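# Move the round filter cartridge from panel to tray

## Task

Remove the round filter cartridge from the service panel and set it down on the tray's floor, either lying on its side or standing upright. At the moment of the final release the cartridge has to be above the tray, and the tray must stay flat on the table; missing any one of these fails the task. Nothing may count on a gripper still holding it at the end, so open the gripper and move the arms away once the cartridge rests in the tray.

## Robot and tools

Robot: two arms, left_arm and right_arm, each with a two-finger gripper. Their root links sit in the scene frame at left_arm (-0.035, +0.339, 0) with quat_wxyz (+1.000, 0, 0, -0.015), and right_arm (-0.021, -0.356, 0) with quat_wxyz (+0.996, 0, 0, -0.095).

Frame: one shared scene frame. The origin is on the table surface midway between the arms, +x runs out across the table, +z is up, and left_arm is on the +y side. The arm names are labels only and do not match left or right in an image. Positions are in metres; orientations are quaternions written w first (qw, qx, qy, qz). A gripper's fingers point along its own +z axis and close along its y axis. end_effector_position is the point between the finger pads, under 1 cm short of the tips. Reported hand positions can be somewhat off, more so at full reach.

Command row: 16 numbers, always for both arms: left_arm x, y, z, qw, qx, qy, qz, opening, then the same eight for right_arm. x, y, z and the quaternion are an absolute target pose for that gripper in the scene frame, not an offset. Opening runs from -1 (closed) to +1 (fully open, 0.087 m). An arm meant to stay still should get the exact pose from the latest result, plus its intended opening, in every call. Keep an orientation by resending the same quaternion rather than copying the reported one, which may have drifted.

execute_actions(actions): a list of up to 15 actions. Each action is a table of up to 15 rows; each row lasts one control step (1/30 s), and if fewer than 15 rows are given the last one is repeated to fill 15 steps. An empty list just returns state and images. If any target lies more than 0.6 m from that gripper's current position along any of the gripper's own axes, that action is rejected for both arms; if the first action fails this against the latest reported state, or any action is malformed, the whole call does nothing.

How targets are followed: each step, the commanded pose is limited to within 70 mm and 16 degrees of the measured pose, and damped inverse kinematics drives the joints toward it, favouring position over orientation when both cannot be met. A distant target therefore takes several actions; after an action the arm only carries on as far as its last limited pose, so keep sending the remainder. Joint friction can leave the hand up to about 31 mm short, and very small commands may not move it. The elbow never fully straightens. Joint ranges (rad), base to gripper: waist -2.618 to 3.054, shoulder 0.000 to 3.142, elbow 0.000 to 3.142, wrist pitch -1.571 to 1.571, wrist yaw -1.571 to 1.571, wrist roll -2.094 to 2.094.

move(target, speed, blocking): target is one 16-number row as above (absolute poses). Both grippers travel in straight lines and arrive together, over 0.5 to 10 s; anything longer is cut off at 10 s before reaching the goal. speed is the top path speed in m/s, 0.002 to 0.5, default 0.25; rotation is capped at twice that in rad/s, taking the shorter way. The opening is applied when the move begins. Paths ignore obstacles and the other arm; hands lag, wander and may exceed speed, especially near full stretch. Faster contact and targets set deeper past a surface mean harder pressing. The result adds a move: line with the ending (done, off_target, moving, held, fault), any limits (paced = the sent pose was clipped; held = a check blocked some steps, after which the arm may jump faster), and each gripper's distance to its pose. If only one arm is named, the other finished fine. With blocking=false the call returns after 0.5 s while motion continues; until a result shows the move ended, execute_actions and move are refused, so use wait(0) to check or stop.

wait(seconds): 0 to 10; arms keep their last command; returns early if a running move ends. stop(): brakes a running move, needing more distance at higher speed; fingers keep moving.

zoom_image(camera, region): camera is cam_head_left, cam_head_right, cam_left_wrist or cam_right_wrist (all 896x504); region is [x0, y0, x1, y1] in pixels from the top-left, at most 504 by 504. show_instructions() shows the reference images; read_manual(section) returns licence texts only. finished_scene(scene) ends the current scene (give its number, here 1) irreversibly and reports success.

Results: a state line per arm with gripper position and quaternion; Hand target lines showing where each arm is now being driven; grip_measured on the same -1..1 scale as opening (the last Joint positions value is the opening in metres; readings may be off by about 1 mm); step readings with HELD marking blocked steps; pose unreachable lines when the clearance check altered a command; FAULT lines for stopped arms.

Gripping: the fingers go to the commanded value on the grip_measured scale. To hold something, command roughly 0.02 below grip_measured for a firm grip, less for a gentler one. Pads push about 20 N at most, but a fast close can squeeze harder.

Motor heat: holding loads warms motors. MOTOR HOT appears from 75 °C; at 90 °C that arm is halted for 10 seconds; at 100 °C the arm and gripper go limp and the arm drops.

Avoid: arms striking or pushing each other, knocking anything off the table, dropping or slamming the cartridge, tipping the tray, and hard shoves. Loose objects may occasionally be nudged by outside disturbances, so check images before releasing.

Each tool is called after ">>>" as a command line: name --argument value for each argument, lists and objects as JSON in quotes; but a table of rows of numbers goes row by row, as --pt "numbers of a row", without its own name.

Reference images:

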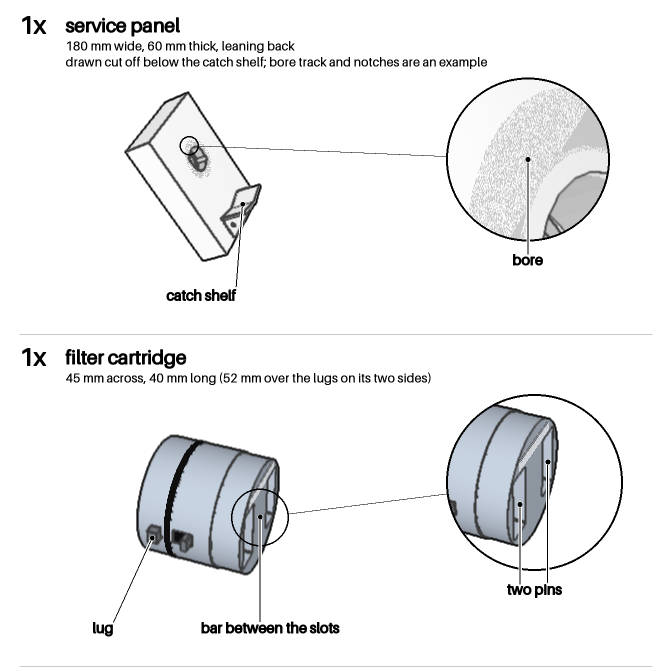

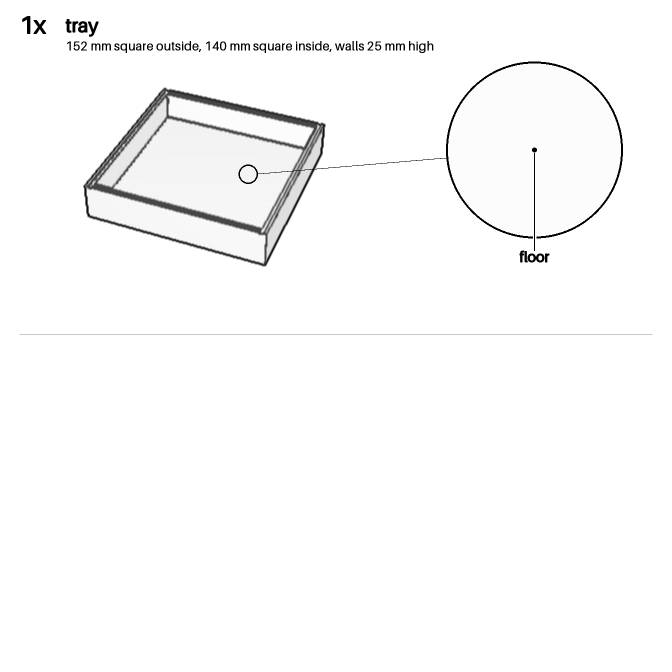

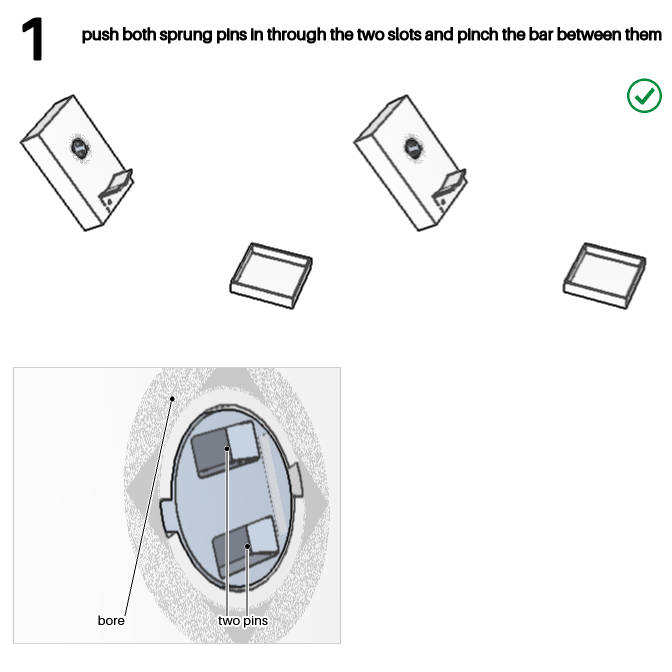

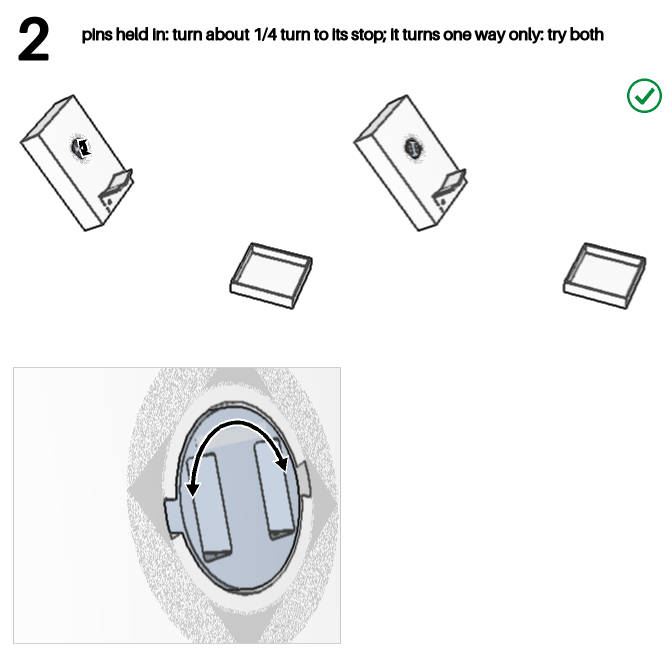

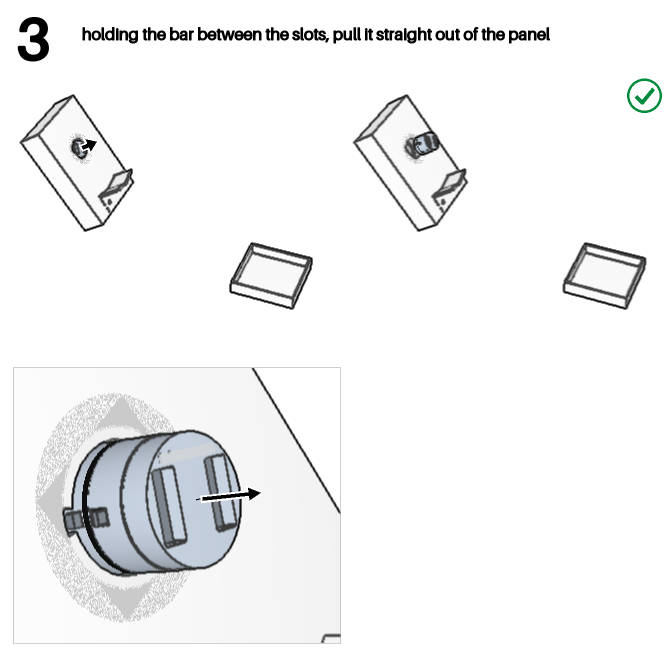

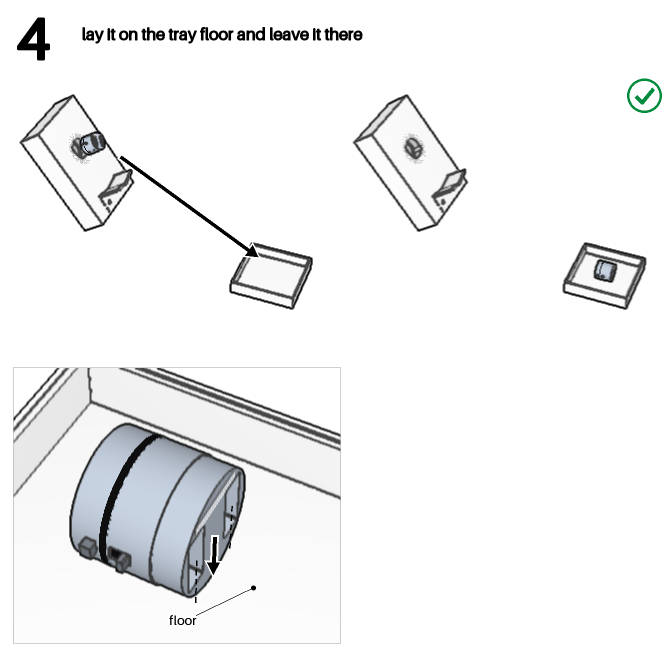

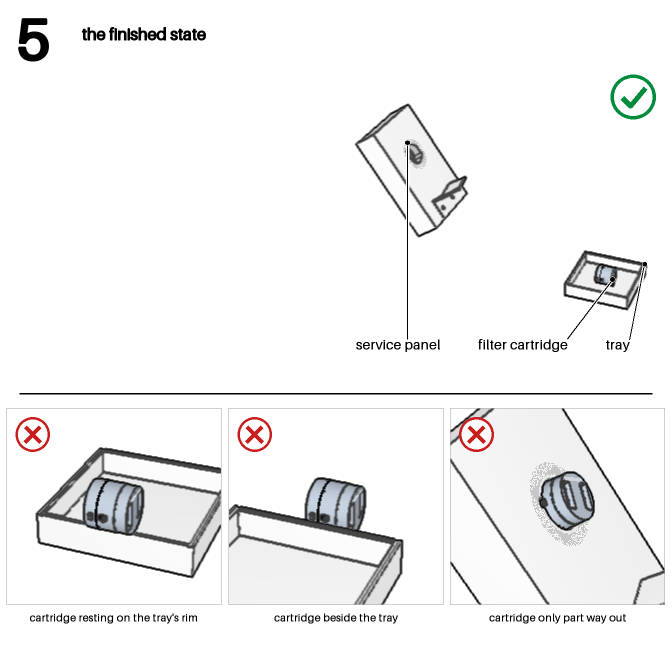

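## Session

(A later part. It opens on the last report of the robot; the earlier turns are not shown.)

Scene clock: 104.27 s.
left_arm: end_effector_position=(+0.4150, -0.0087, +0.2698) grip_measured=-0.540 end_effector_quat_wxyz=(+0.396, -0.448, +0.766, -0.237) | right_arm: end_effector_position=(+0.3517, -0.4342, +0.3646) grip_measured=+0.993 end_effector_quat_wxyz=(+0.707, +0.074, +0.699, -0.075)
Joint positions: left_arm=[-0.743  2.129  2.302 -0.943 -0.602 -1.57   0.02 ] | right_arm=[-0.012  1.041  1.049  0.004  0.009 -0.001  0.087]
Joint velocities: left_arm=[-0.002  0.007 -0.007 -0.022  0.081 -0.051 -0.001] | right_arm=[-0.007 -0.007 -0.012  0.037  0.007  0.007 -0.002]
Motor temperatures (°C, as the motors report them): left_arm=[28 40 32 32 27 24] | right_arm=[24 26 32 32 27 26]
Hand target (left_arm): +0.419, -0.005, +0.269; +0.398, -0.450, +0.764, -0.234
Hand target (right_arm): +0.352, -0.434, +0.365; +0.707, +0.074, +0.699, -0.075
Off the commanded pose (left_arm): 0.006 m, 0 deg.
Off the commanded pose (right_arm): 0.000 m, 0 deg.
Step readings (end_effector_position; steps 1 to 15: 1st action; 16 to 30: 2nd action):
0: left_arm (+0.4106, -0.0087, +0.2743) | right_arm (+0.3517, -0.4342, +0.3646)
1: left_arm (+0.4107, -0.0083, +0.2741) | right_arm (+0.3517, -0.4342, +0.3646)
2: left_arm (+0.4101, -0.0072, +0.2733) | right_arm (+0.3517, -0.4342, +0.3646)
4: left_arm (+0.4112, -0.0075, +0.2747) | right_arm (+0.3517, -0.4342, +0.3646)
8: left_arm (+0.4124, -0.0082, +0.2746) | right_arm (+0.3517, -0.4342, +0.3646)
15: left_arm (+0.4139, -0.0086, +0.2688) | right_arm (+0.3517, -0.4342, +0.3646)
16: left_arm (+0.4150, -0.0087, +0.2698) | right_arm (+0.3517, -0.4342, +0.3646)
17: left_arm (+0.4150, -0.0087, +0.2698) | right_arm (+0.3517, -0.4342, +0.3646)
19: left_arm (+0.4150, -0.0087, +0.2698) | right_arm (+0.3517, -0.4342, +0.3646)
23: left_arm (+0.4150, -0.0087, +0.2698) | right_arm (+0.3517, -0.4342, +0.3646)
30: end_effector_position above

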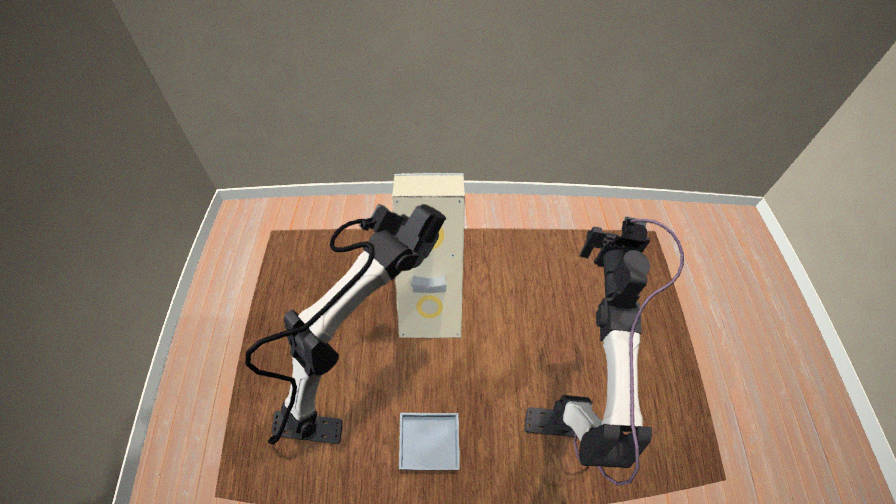

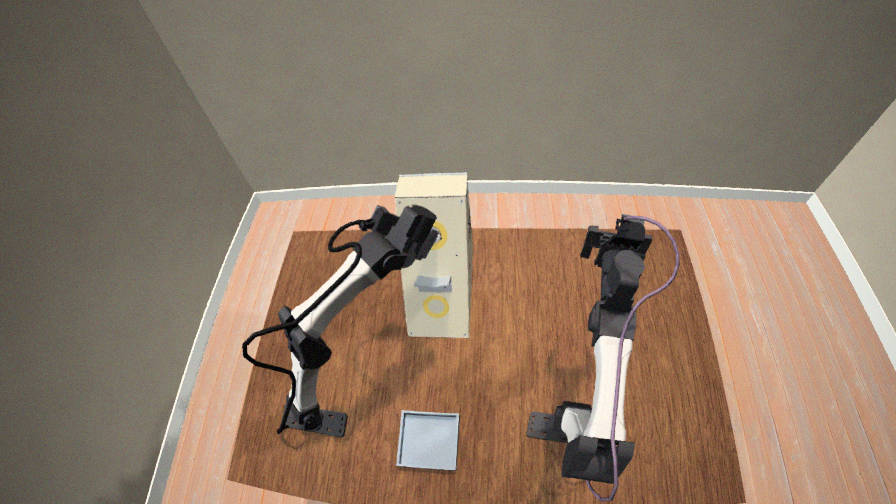

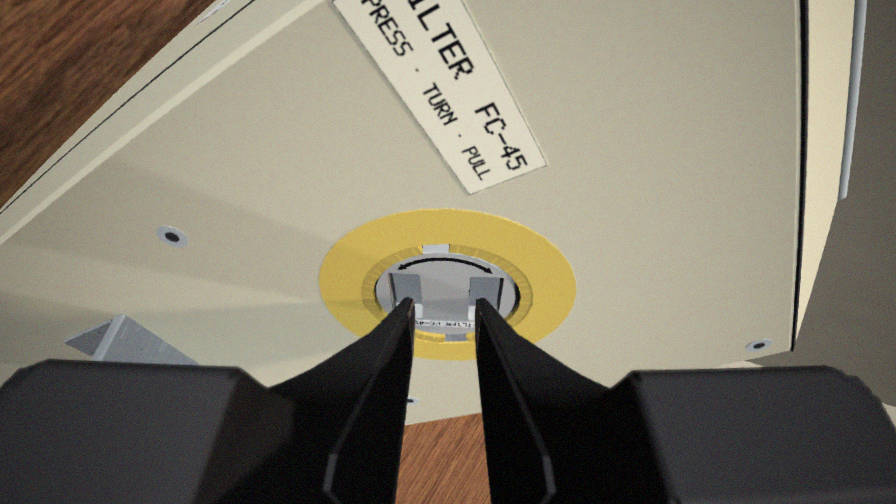

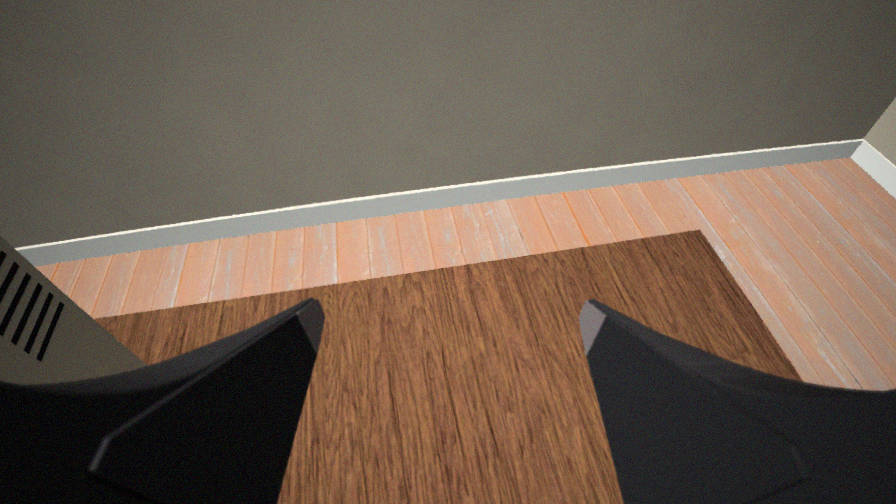

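>>> execute_actions --actions '[[[0.419,0.007,0.2705,0.3978,-0.4502,0.7643,-0.2343,-0.54, 0.3517,-0.4342,0.3646,0.707,0.074,0.699,-0.075,1],[0.419,0.007,0.2705,0.3978,-0.4502,0.7643,-0.2343,-0.54, 0.3517,-0.4342,0.3646,0.707,0.074,0.699,-0.075,1],[0.422,-0.013,0.265,0.3978,-0.4502,0.7643,-0.2343,-0.54, 0.3517,-0.4342,0.3646,0.707,0.074,0.699,-0.075,1],[0.422,-0.013,0.265,0.3978,-0.4502,0.7643,-0.2343,-0.54, 0.3517,-0.4342,0.3646,0.707,0.074,0.699,-0.075,1],[0.421,0.007,0.2693,0.3978,-0.4502,0.7643,-0.2343,-0.54, 0.3517,-0.4342,0.3646,0.707,0.074,0.699,-0.075,1],[0.421,0.007,0.2693,0.3978,-0.4502,0.7643,-0.2343,-0.54, 0.3517,-0.4342,0.3646,0.707,0.074,0.699,-0.075,1],[0.424,-0.013,0.2637,0.3978,-0.4502,0.7643,-0.2343,-0.54, 0.3517,-0.4342,0.3646,0.707,0.074,0.699,-0.075,1],[0.424,-0.013,0.2637,0.3978,-0.4502,0.7643,-0.2343,-0.54, 0.3517,-0.4342,0.3646,0.707,0.074,0.699,-0.075,1],[0.423,0.007,0.268,0.3978,-0.4502,0.7643,-0.2343,-0.54, 0.3517,-0.4342,0.3646,0.707,0.074,0.699,-0.075,1],[0.423,0.007,0.268,0.3978,-0.4502,0.7643,-0.2343,-0.54, 0.3517,-0.4342,0.3646,0.707,0.074,0.699,-0.075,1],[0.426,-0.013,0.2623,0.3978,-0.4502,0.7643,-0.2343,-0.54, 0.3517,-0.4342,0.3646,0.707,0.074,0.699,-0.075,1],[0.426,-0.013,0.2623,0.3978,-0.4502,0.7643,-0.2343,-0.54, 0.3517,-0.4342,0.3646,0.707,0.074,0.699,-0.075,1],[0.425,0.007,0.2666,0.3978,-0.4502,0.7643,-0.2343,-0.54, 0.3517,-0.4342,0.3646,0.707,0.074,0.699,-0.075,1],[0.425,0.007,0.2666,0.3978,-0.4502,0.7643,-0.2343,-0.54, 0.3517,-0.4342,0.3646,0.707,0.074,0.699,-0.075,1],[0.428,-0.013,0.261,0.3978,-0.4502,0.7643,-0.2343,-0.54, 0.3517,-0.4342,0.3646,0.707,0.074,0.699,-0.075,1]],[[0.427,-0.003,0.2635,0.3978,-0.4502,0.7643,-0.2343,-0.54, 0.3517,-0.4342,0.3646,0.707,0.074,0.699,-0.075,1]]]'

>>> zoom_image --camera "cam_left_wrist" --region '[330, 220, 570, 400]'

Scene clock: 114.73 s.
left_arm: end_effector_position=(+0.4211, -0.0078, +0.2694) grip_measured=-0.540 end_effector_quat_wxyz=(+0.397, -0.448, +0.764, -0.241) | right_arm: end_effector_position=(+0.3517, -0.4342, +0.3646) grip_measured=+0.993 end_effector_quat_wxyz=(+0.707, +0.074, +0.699, -0.075)
Joint positions: left_arm=[-0.732  2.133  2.298 -0.919 -0.591 -1.559  0.02 ] | right_arm=[-0.012  1.041  1.049  0.004  0.009 -0.001  0.087]
Joint velocities: left_arm=[ 0.007 -0.007 -0.017  0.022 -0.066  0.022 -0.001] | right_arm=[-0.012  0.022 -0.012 -0.051 -0.051 -0.007 -0.001]
Motor temperatures (°C, as the motors report them): left_arm=[28 42 33 32 27 24] | right_arm=[24 26 32 33 27 26]
Hand target (left_arm): +0.427, -0.003, +0.264; +0.398, -0.450, +0.764, -0.234
Hand target (right_arm): +0.352, -0.434, +0.365; +0.707, +0.074, +0.699, -0.075
Off the commanded pose (left_arm): 0.010 m, 1 deg.
Off the commanded pose (right_arm): 0.000 m, 0 deg.
Step readings (end_effector_position; steps 1 to 15: 1st action; 16 to 30: 2nd action):
0: left_arm (+0.4150, -0.0087, +0.2698) | right_arm (+0.3517, -0.4342, +0.3646)
1: left_arm (+0.4151, -0.0084, +0.2698) | right_arm (+0.3517, -0.4342, +0.3646)
2: left_arm (+0.4148, -0.0068, +0.2690) | right_arm (+0.3517, -0.4342, +0.3646)
4: left_arm (+0.4163, -0.0069, +0.2707) | right_arm (+0.3517, -0.4342, +0.3646)
8: left_arm (+0.4180, -0.0072, +0.2708) | right_arm (+0.3517, -0.4342, +0.3646)
15: left_arm (+0.4200, -0.0077, +0.2682) | right_arm (+0.3517, -0.4342, +0.3646)
16: left_arm (+0.4211, -0.0078, +0.2694) | right_arm (+0.3517, -0.4342, +0.3646)
17: left_arm (+0.4211, -0.0078, +0.2694) | right_arm (+0.3517, -0.4342, +0.3646)
19: left_arm (+0.4211, -0.0078, +0.2694) | right_arm (+0.3517, -0.4342, +0.3646)
23: left_arm (+0.4211, -0.0078, +0.2694) | right_arm (+0.3517, -0.4342, +0.3646)
30: end_effector_position above

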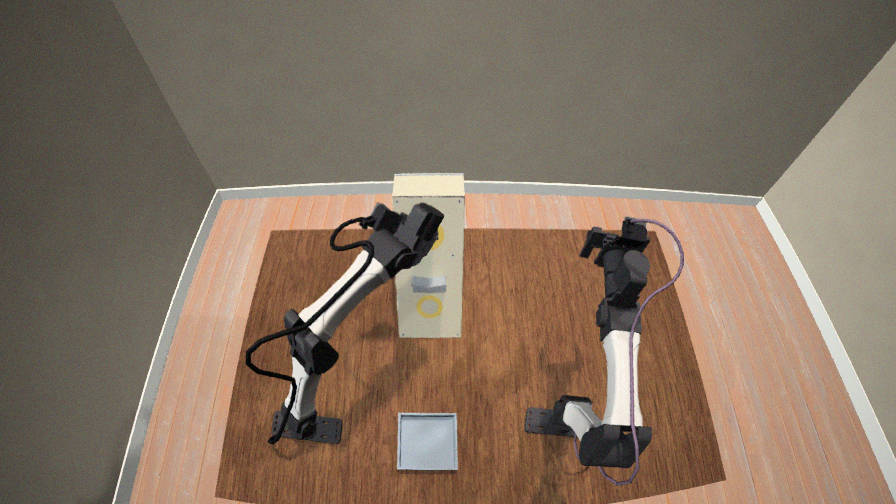

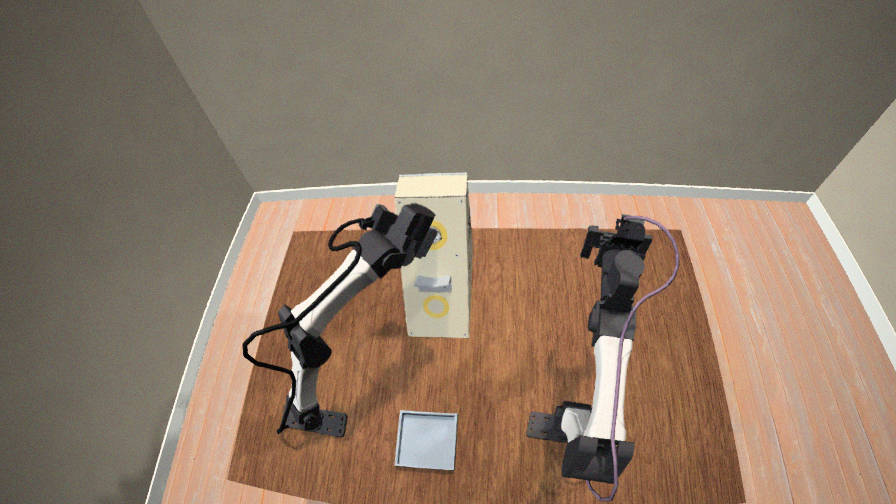

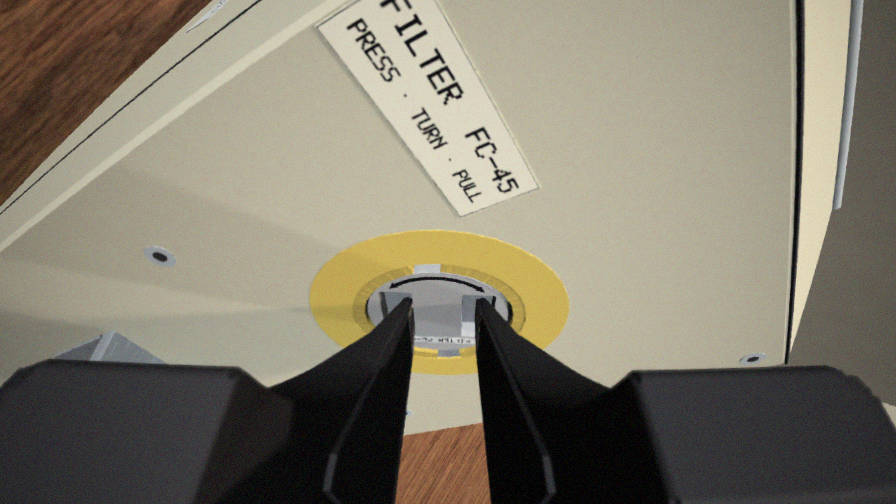

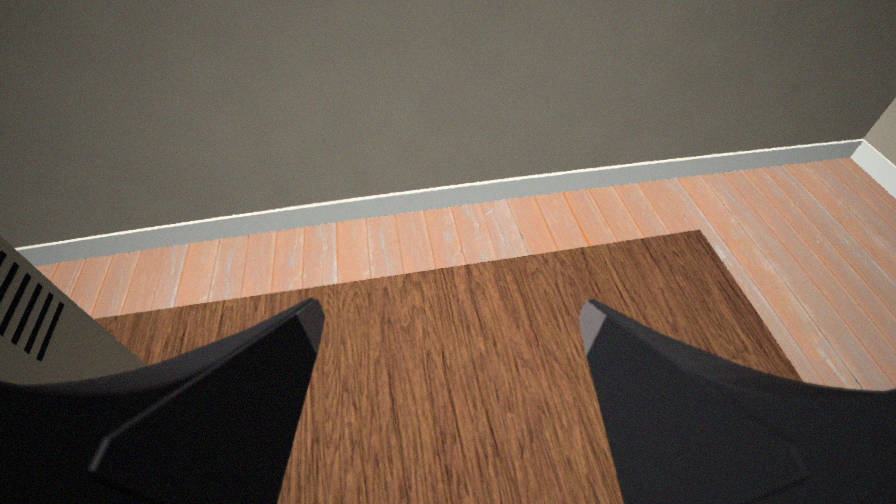

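Region (330, 220, 570, 400) of cam_left_wrist's 896x504 image, scaled by 2.100, with more detail than that image has; it fills the top 378 rows of this view, and the rest is white.

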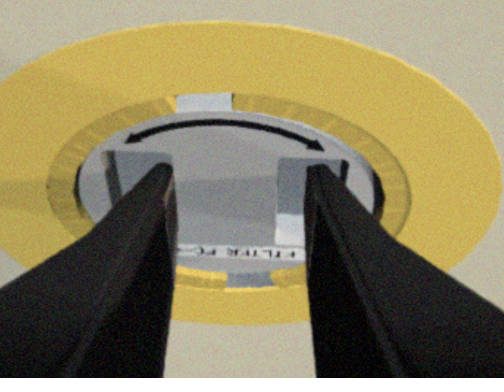

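>>> execute_actions --actions '[[[0.427,0.006,0.259,0.3978,-0.4502,0.7643,-0.2343,-0.5, 0.3517,-0.4342,0.3646,0.707,0.074,0.699,-0.075,1],[0.427,0.006,0.259,0.3978,-0.4502,0.7643,-0.2343,-0.5, 0.3517,-0.4342,0.3646,0.707,0.074,0.699,-0.075,1],[0.429,-0.014,0.254,0.3978,-0.4502,0.7643,-0.2343,-0.5, 0.3517,-0.4342,0.3646,0.707,0.074,0.699,-0.075,1],[0.429,-0.014,0.254,0.3978,-0.4502,0.7643,-0.2343,-0.5, 0.3517,-0.4342,0.3646,0.707,0.074,0.699,-0.075,1],[0.427,0.006,0.259,0.3978,-0.4502,0.7643,-0.2343,-0.5, 0.3517,-0.4342,0.3646,0.707,0.074,0.699,-0.075,1],[0.427,0.006,0.259,0.3978,-0.4502,0.7643,-0.2343,-0.5, 0.3517,-0.4342,0.3646,0.707,0.074,0.699,-0.075,1],[0.429,-0.014,0.254,0.3978,-0.4502,0.7643,-0.2343,-0.5, 0.3517,-0.4342,0.3646,0.707,0.074,0.699,-0.075,1],[0.429,-0.014,0.254,0.3978,-0.4502,0.7643,-0.2343,-0.5, 0.3517,-0.4342,0.3646,0.707,0.074,0.699,-0.075,1],[0.428,-0.004,0.259,0.3978,-0.4502,0.7643,-0.2343,-0.5, 0.3517,-0.4342,0.3646,0.707,0.074,0.699,-0.075,1]]]'

>>> zoom_image --camera "cam_left_wrist" --region '[330, 220, 570, 400]'

Scene clock: 124.67 s.
left_arm: end_effector_position=(+0.4219, -0.0079, +0.2691) grip_measured=-0.500 end_effector_quat_wxyz=(+0.396, -0.448, +0.763, -0.247) | right_arm: end_effector_position=(+0.3517, -0.4342, +0.3646) grip_measured=+0.993 end_effector_quat_wxyz=(+0.707, +0.074, +0.699, -0.075)
Joint positions: left_arm=[-0.729  2.12   2.268 -0.891 -0.585 -1.557  0.022] | right_arm=[-0.012  1.041  1.049  0.004  0.009 -0.001  0.087]
Joint velocities: left_arm=[ 0.017  0.002 -0.007  0.037  0.007 -0.022  0.001] | right_arm=[ 0.007 -0.002 -0.007  0.007  0.11   0.095 -0.001]
Motor temperatures (°C, as the motors report them): left_arm=[28 42 33 33 27 24] | right_arm=[24 26 32 33 27 26]
Hand target (left_arm): +0.428, -0.004, +0.259; +0.398, -0.450, +0.764, -0.234
Hand target (right_arm): +0.352, -0.434, +0.365; +0.707, +0.074, +0.699, -0.075
Off the commanded pose (left_arm): 0.012 m, 1 deg.
Off the commanded pose (right_arm): 0.000 m, 0 deg.
Step readings (end_effector_position):
0: left_arm (+0.4211, -0.0078, +0.2694) | right_arm (+0.3517, -0.4342, +0.3646)
1: left_arm (+0.4211, -0.0075, +0.2686) | right_arm (+0.3517, -0.4342, +0.3646)
2: left_arm (+0.4206, -0.0068, +0.2678) | right_arm (+0.3517, -0.4342, +0.3646)
4: left_arm (+0.4210, -0.0072, +0.2676) | right_arm (+0.3517, -0.4342, +0.3646)
8: left_arm (+0.4219, -0.0079, +0.2691) | right_arm (+0.3517, -0.4342, +0.3646)
15: end_effector_position above

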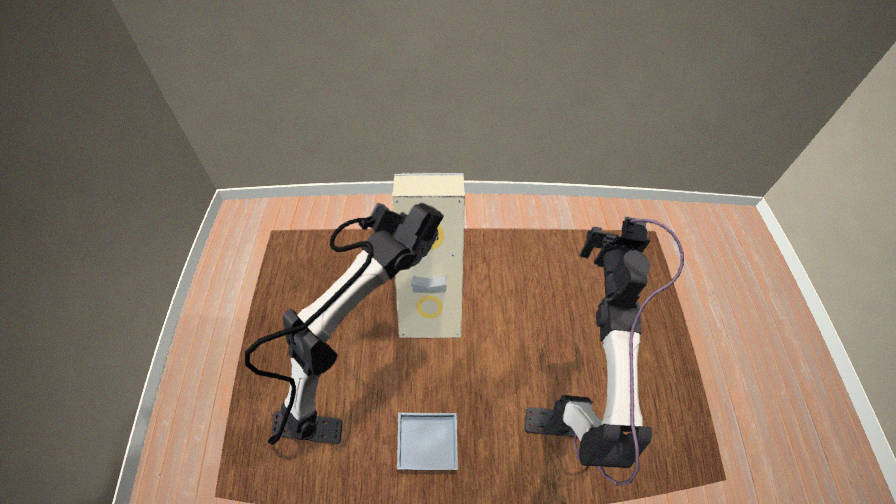

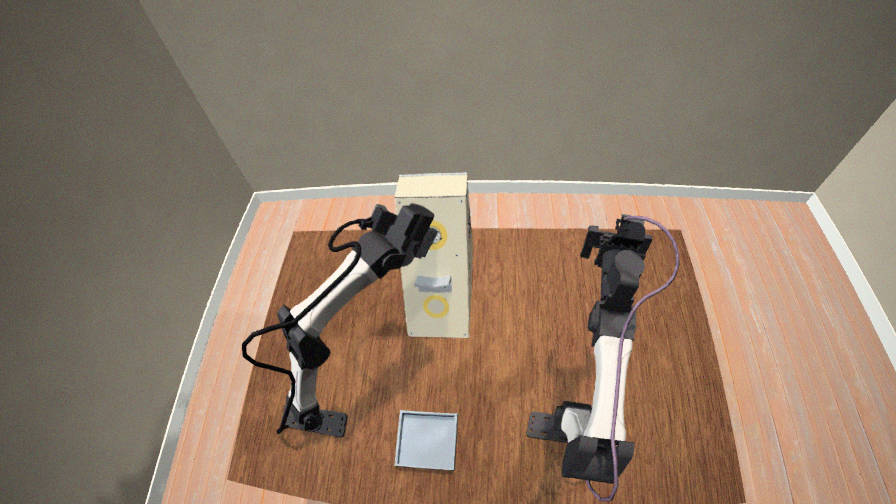

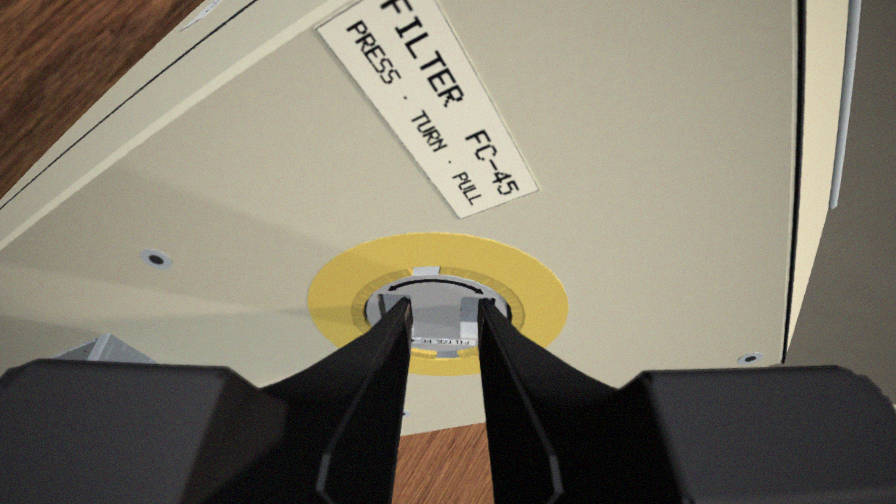

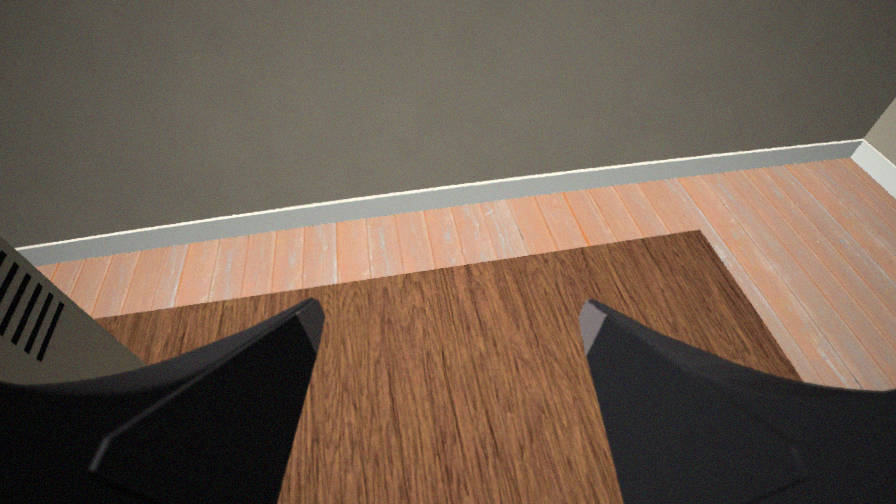

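Region (330, 220, 570, 400) of cam_left_wrist's 896x504 image, scaled by 2.100, with more detail than that image has; it fills the top 378 rows of this view, and the rest is white.

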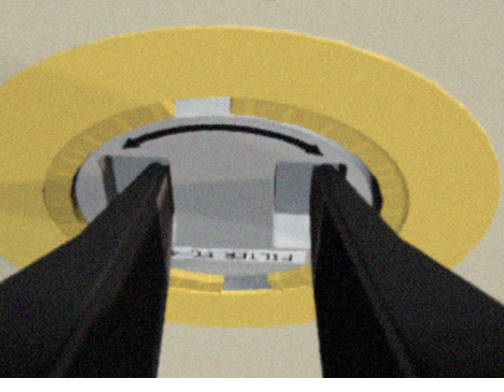

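>>> execute_actions --actions '[[[0.429,-0.005,0.255,0.3978,-0.4502,0.7643,-0.2343,-0.52, 0.3517,-0.4342,0.3646,0.707,0.074,0.699,-0.075,1],[0.429,-0.005,0.255,0.3978,-0.4502,0.7643,-0.2343,-0.52, 0.3517,-0.4342,0.3646,0.707,0.074,0.699,-0.075,1],[0.430,-0.006,0.251,0.3978,-0.4502,0.7643,-0.2343,-0.52, 0.3517,-0.4342,0.3646,0.707,0.074,0.699,-0.075,1],[0.430,-0.006,0.251,0.3978,-0.4502,0.7643,-0.2343,-0.52, 0.3517,-0.4342,0.3646,0.707,0.074,0.699,-0.075,1],[0.431,-0.007,0.248,0.3978,-0.4502,0.7643,-0.2343,-0.52, 0.3517,-0.4342,0.3646,0.707,0.074,0.699,-0.075,1]]]'

>>> zoom_image --camera "cam_left_wrist" --region '[330, 220, 570, 400]'

Scene clock: 130.97 s.
left_arm: end_effector_position=(+0.4225, -0.0083, +0.2685) grip_measured=-0.520 end_effector_quat_wxyz=(+0.397, -0.448, +0.762, -0.247) | right_arm: end_effector_position=(+0.3517, -0.4342, +0.3646) grip_measured=+0.993 end_effector_quat_wxyz=(+0.707, +0.074, +0.699, -0.075)
Joint positions: left_arm=[-0.729  2.12   2.264 -0.885 -0.586 -1.557  0.021] | right_arm=[-0.012  1.041  1.049  0.004  0.009 -0.001  0.087]
Joint velocities: left_arm=[ 0.017 -0.007  0.007 -0.007 -0.007 -0.007 -0.   ] | right_arm=[ 0.002 -0.007 -0.007  0.007  0.037  0.007 -0.001]
Motor temperatures (°C, as the motors report them): left_arm=[28 42 33 33 27 24] | right_arm=[24 26 32 33 27 26]
Hand target (left_arm): +0.430, -0.007, +0.248; +0.398, -0.450, +0.764, -0.234
Hand target (right_arm): +0.352, -0.434, +0.365; +0.707, +0.074, +0.699, -0.075
Off the commanded pose (left_arm): 0.022 m, 2 deg.
Off the commanded pose (right_arm): 0.000 m, 0 deg.
Step readings (end_effector_position):
0: left_arm (+0.4219, -0.0079, +0.2691) | right_arm (+0.3517, -0.4342, +0.3646)
1: left_arm (+0.4220, -0.0080, +0.2693) | right_arm (+0.3517, -0.4342, +0.3646)
2: left_arm (+0.4220, -0.0080, +0.2693) | right_arm (+0.3517, -0.4342, +0.3646)
4: left_arm (+0.4221, -0.0081, +0.2693) | right_arm (+0.3517, -0.4342, +0.3646)
8: left_arm (+0.4225, -0.0083, +0.2685) | right_arm (+0.3517, -0.4342, +0.3646)
15: end_effector_position above

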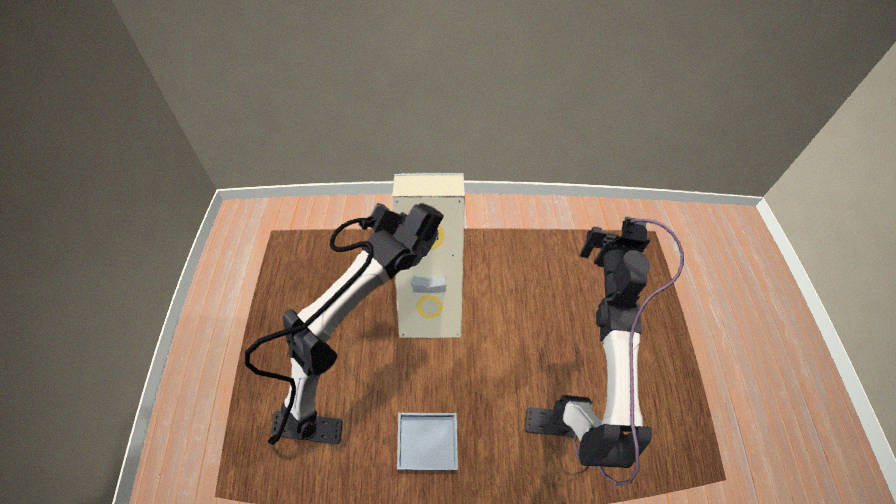

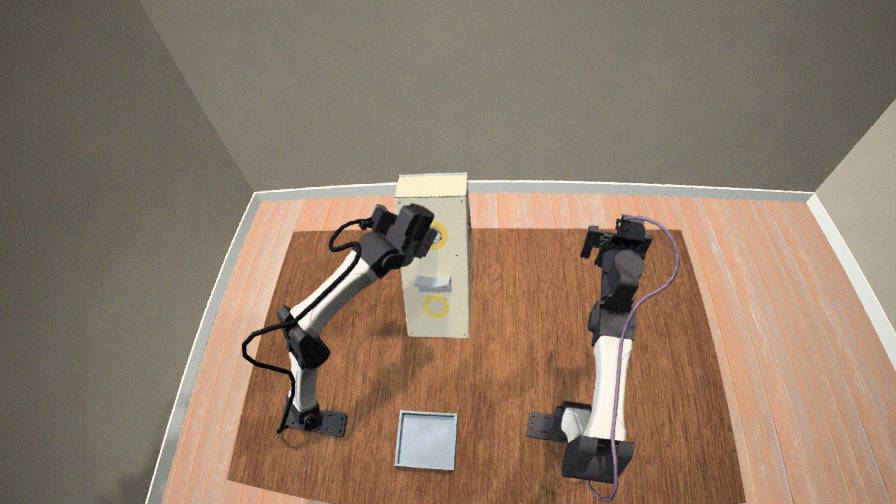

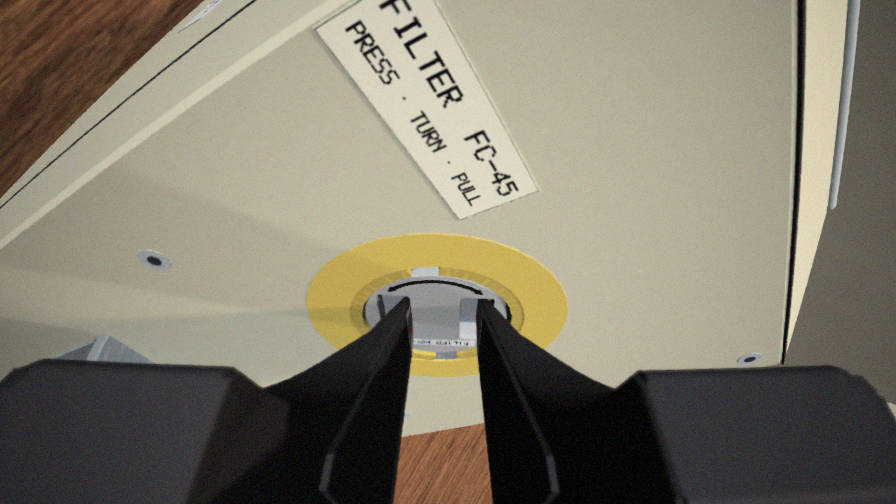

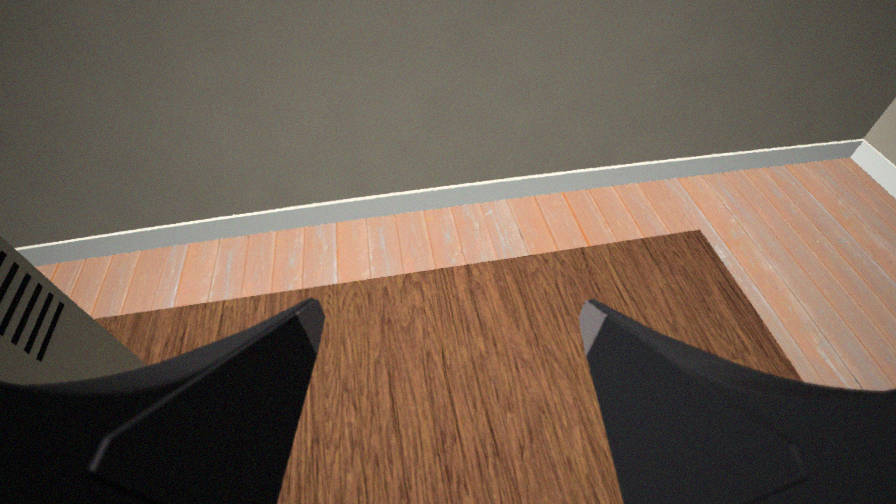

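Region (330, 220, 570, 400) of cam_left_wrist's 896x504 image, scaled by 2.100, with more detail than that image has; it fills the top 378 rows of this view, and the rest is white.

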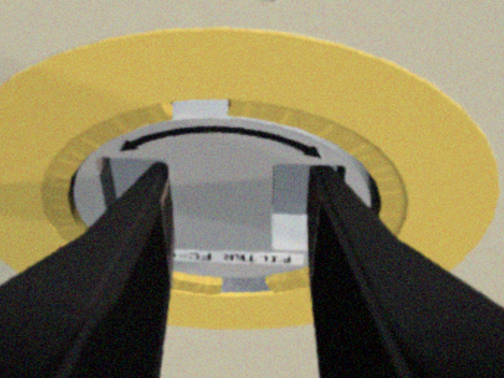

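>>> execute_actions --actions '[[[0.4165,0.003,0.2705,0.3978,-0.4502,0.7643,-0.2343,-0.52, 0.3517,-0.4342,0.3646,0.707,0.074,0.699,-0.075,1],[0.4165,0.003,0.2705,0.3978,-0.4502,0.7643,-0.2343,-0.52, 0.3517,-0.4342,0.3646,0.707,0.074,0.699,-0.075,1],[0.4185,-0.017,0.2655,0.3978,-0.4502,0.7643,-0.2343,-0.52, 0.3517,-0.4342,0.3646,0.707,0.074,0.699,-0.075,1],[0.4185,-0.017,0.2655,0.3978,-0.4502,0.7643,-0.2343,-0.52, 0.3517,-0.4342,0.3646,0.707,0.074,0.699,-0.075,1],[0.4165,0.003,0.2705,0.3978,-0.4502,0.7643,-0.2343,-0.52, 0.3517,-0.4342,0.3646,0.707,0.074,0.699,-0.075,1],[0.4165,0.003,0.2705,0.3978,-0.4502,0.7643,-0.2343,-0.52, 0.3517,-0.4342,0.3646,0.707,0.074,0.699,-0.075,1],[0.4185,-0.017,0.2655,0.3978,-0.4502,0.7643,-0.2343,-0.52, 0.3517,-0.4342,0.3646,0.707,0.074,0.699,-0.075,1],[0.4185,-0.017,0.2655,0.3978,-0.4502,0.7643,-0.2343,-0.52, 0.3517,-0.4342,0.3646,0.707,0.074,0.699,-0.075,1],[0.4165,0.003,0.2705,0.3978,-0.4502,0.7643,-0.2343,-0.52, 0.3517,-0.4342,0.3646,0.707,0.074,0.699,-0.075,1],[0.4165,0.003,0.2705,0.3978,-0.4502,0.7643,-0.2343,-0.52, 0.3517,-0.4342,0.3646,0.707,0.074,0.699,-0.075,1],[0.4185,-0.017,0.2655,0.3978,-0.4502,0.7643,-0.2343,-0.52, 0.3517,-0.4342,0.3646,0.707,0.074,0.699,-0.075,1],[0.4185,-0.017,0.2655,0.3978,-0.4502,0.7643,-0.2343,-0.52, 0.3517,-0.4342,0.3646,0.707,0.074,0.699,-0.075,1],[0.4165,0.003,0.2705,0.3978,-0.4502,0.7643,-0.2343,-0.52, 0.3517,-0.4342,0.3646,0.707,0.074,0.699,-0.075,1],[0.4175,-0.007,0.268,0.3978,-0.4502,0.7643,-0.2343,-0.52, 0.3517,-0.4342,0.3646,0.707,0.074,0.699,-0.075,1]]]'

>>> zoom_image --camera "cam_left_wrist" --region '[330, 220, 570, 400]'

Scene clock: 144.53 s.
left_arm: end_effector_position=(+0.4200, -0.0050, +0.2704) grip_measured=-0.520 end_effector_quat_wxyz=(+0.399, -0.452, +0.762, -0.238) | right_arm: end_effector_position=(+0.3517, -0.4342, +0.3646) grip_measured=+0.993 end_effector_quat_wxyz=(+0.707, +0.074, +0.699, -0.075)
Joint positions: left_arm=[-0.732  2.129  2.298 -0.931 -0.602 -1.569  0.021] | right_arm=[-0.012  1.041  1.049  0.004  0.009 -0.001  0.087]
Joint velocities: left_arm=[0.012 0.017 0.007 0.022 0.022 0.066 0.   ] | right_arm=[-0.007 -0.007  0.032 -0.081 -0.066  0.007 -0.   ]
Motor temperatures (°C, as the motors report them): left_arm=[28 43 33 34 27 24] | right_arm=[24 26 33 33 27 26]
Hand target (left_arm): +0.418, -0.007, +0.268; +0.398, -0.450, +0.764, -0.234
Hand target (right_arm): +0.352, -0.434, +0.365; +0.707, +0.074, +0.699, -0.075
Off the commanded pose (left_arm): 0.004 m, 1 deg.
Off the commanded pose (right_arm): 0.000 m, 0 deg.
Step readings (end_effector_position):
0: left_arm (+0.4225, -0.0083, +0.2685) | right_arm (+0.3517, -0.4342, +0.3646)
1: left_arm (+0.4220, -0.0077, +0.2699) | right_arm (+0.3517, -0.4342, +0.3646)
2: left_arm (+0.4213, -0.0071, +0.2705) | right_arm (+0.3517, -0.4342, +0.3646)
4: left_arm (+0.4210, -0.0065, +0.2728) | right_arm (+0.3517, -0.4342, +0.3646)
8: left_arm (+0.4209, -0.0058, +0.2716) | right_arm (+0.3517, -0.4342, +0.3646)
15: end_effector_position above

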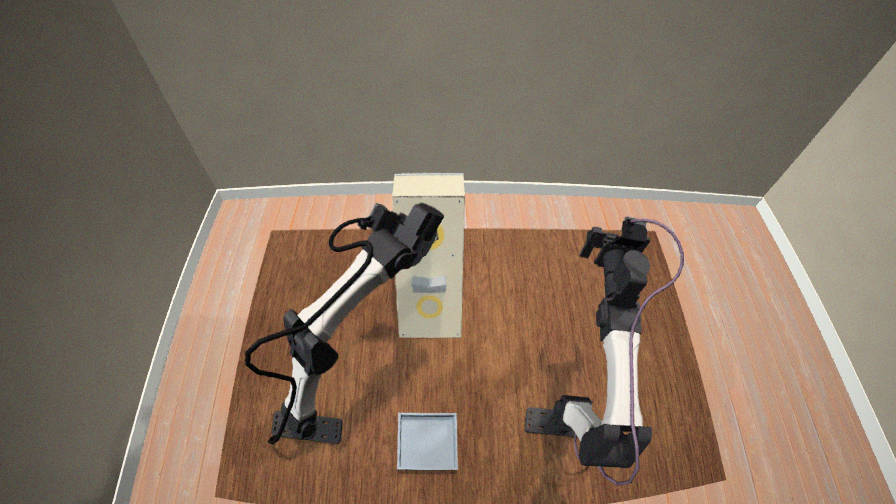

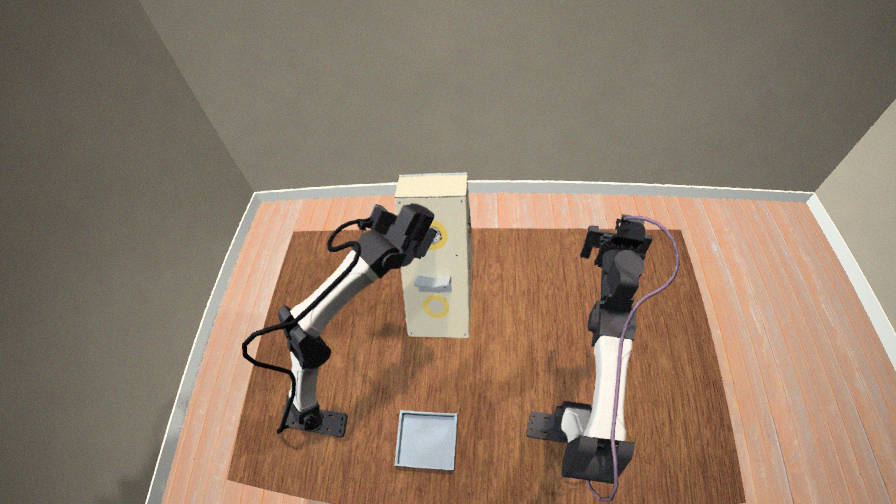

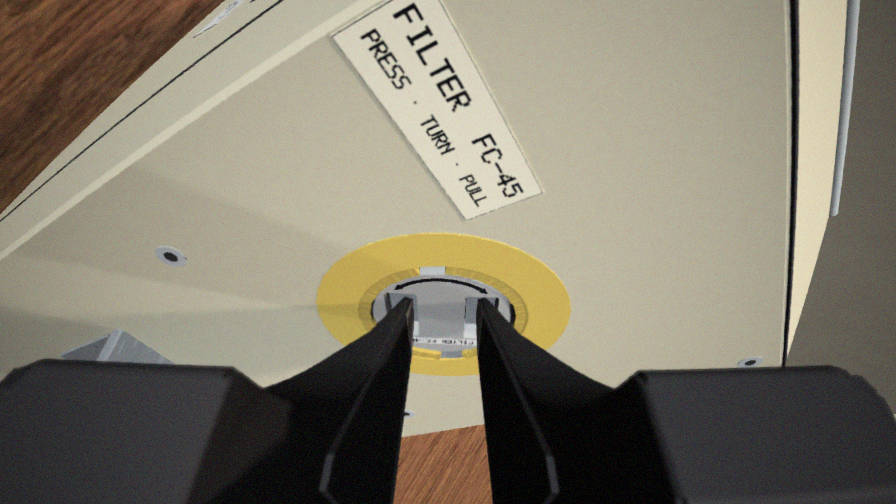

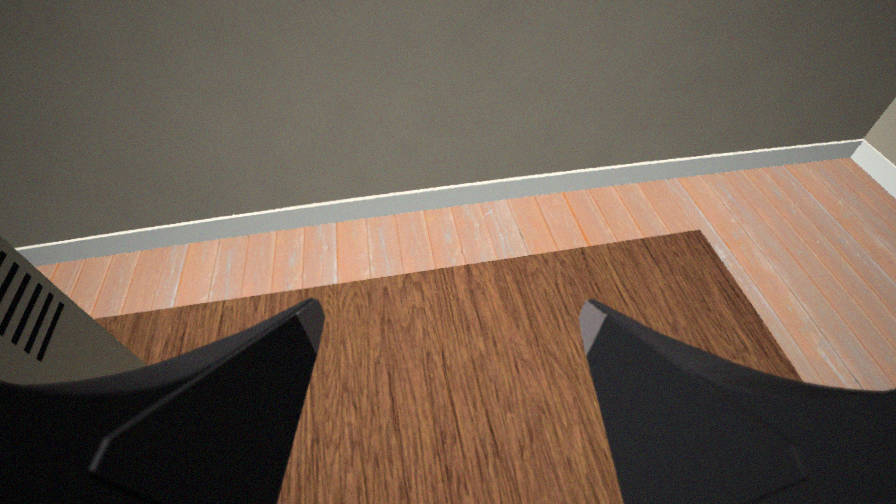

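Region (330, 220, 570, 400) of cam_left_wrist's 896x504 image, scaled by 2.100, with more detail than that image has; it fills the top 378 rows of this view, and the rest is white.

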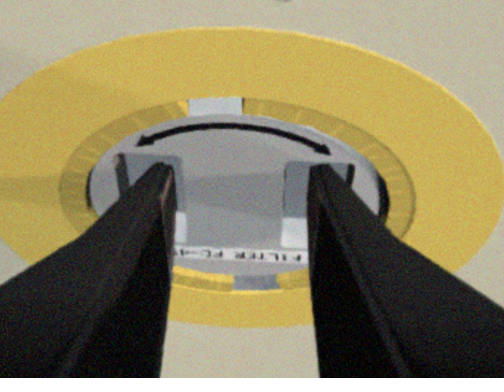

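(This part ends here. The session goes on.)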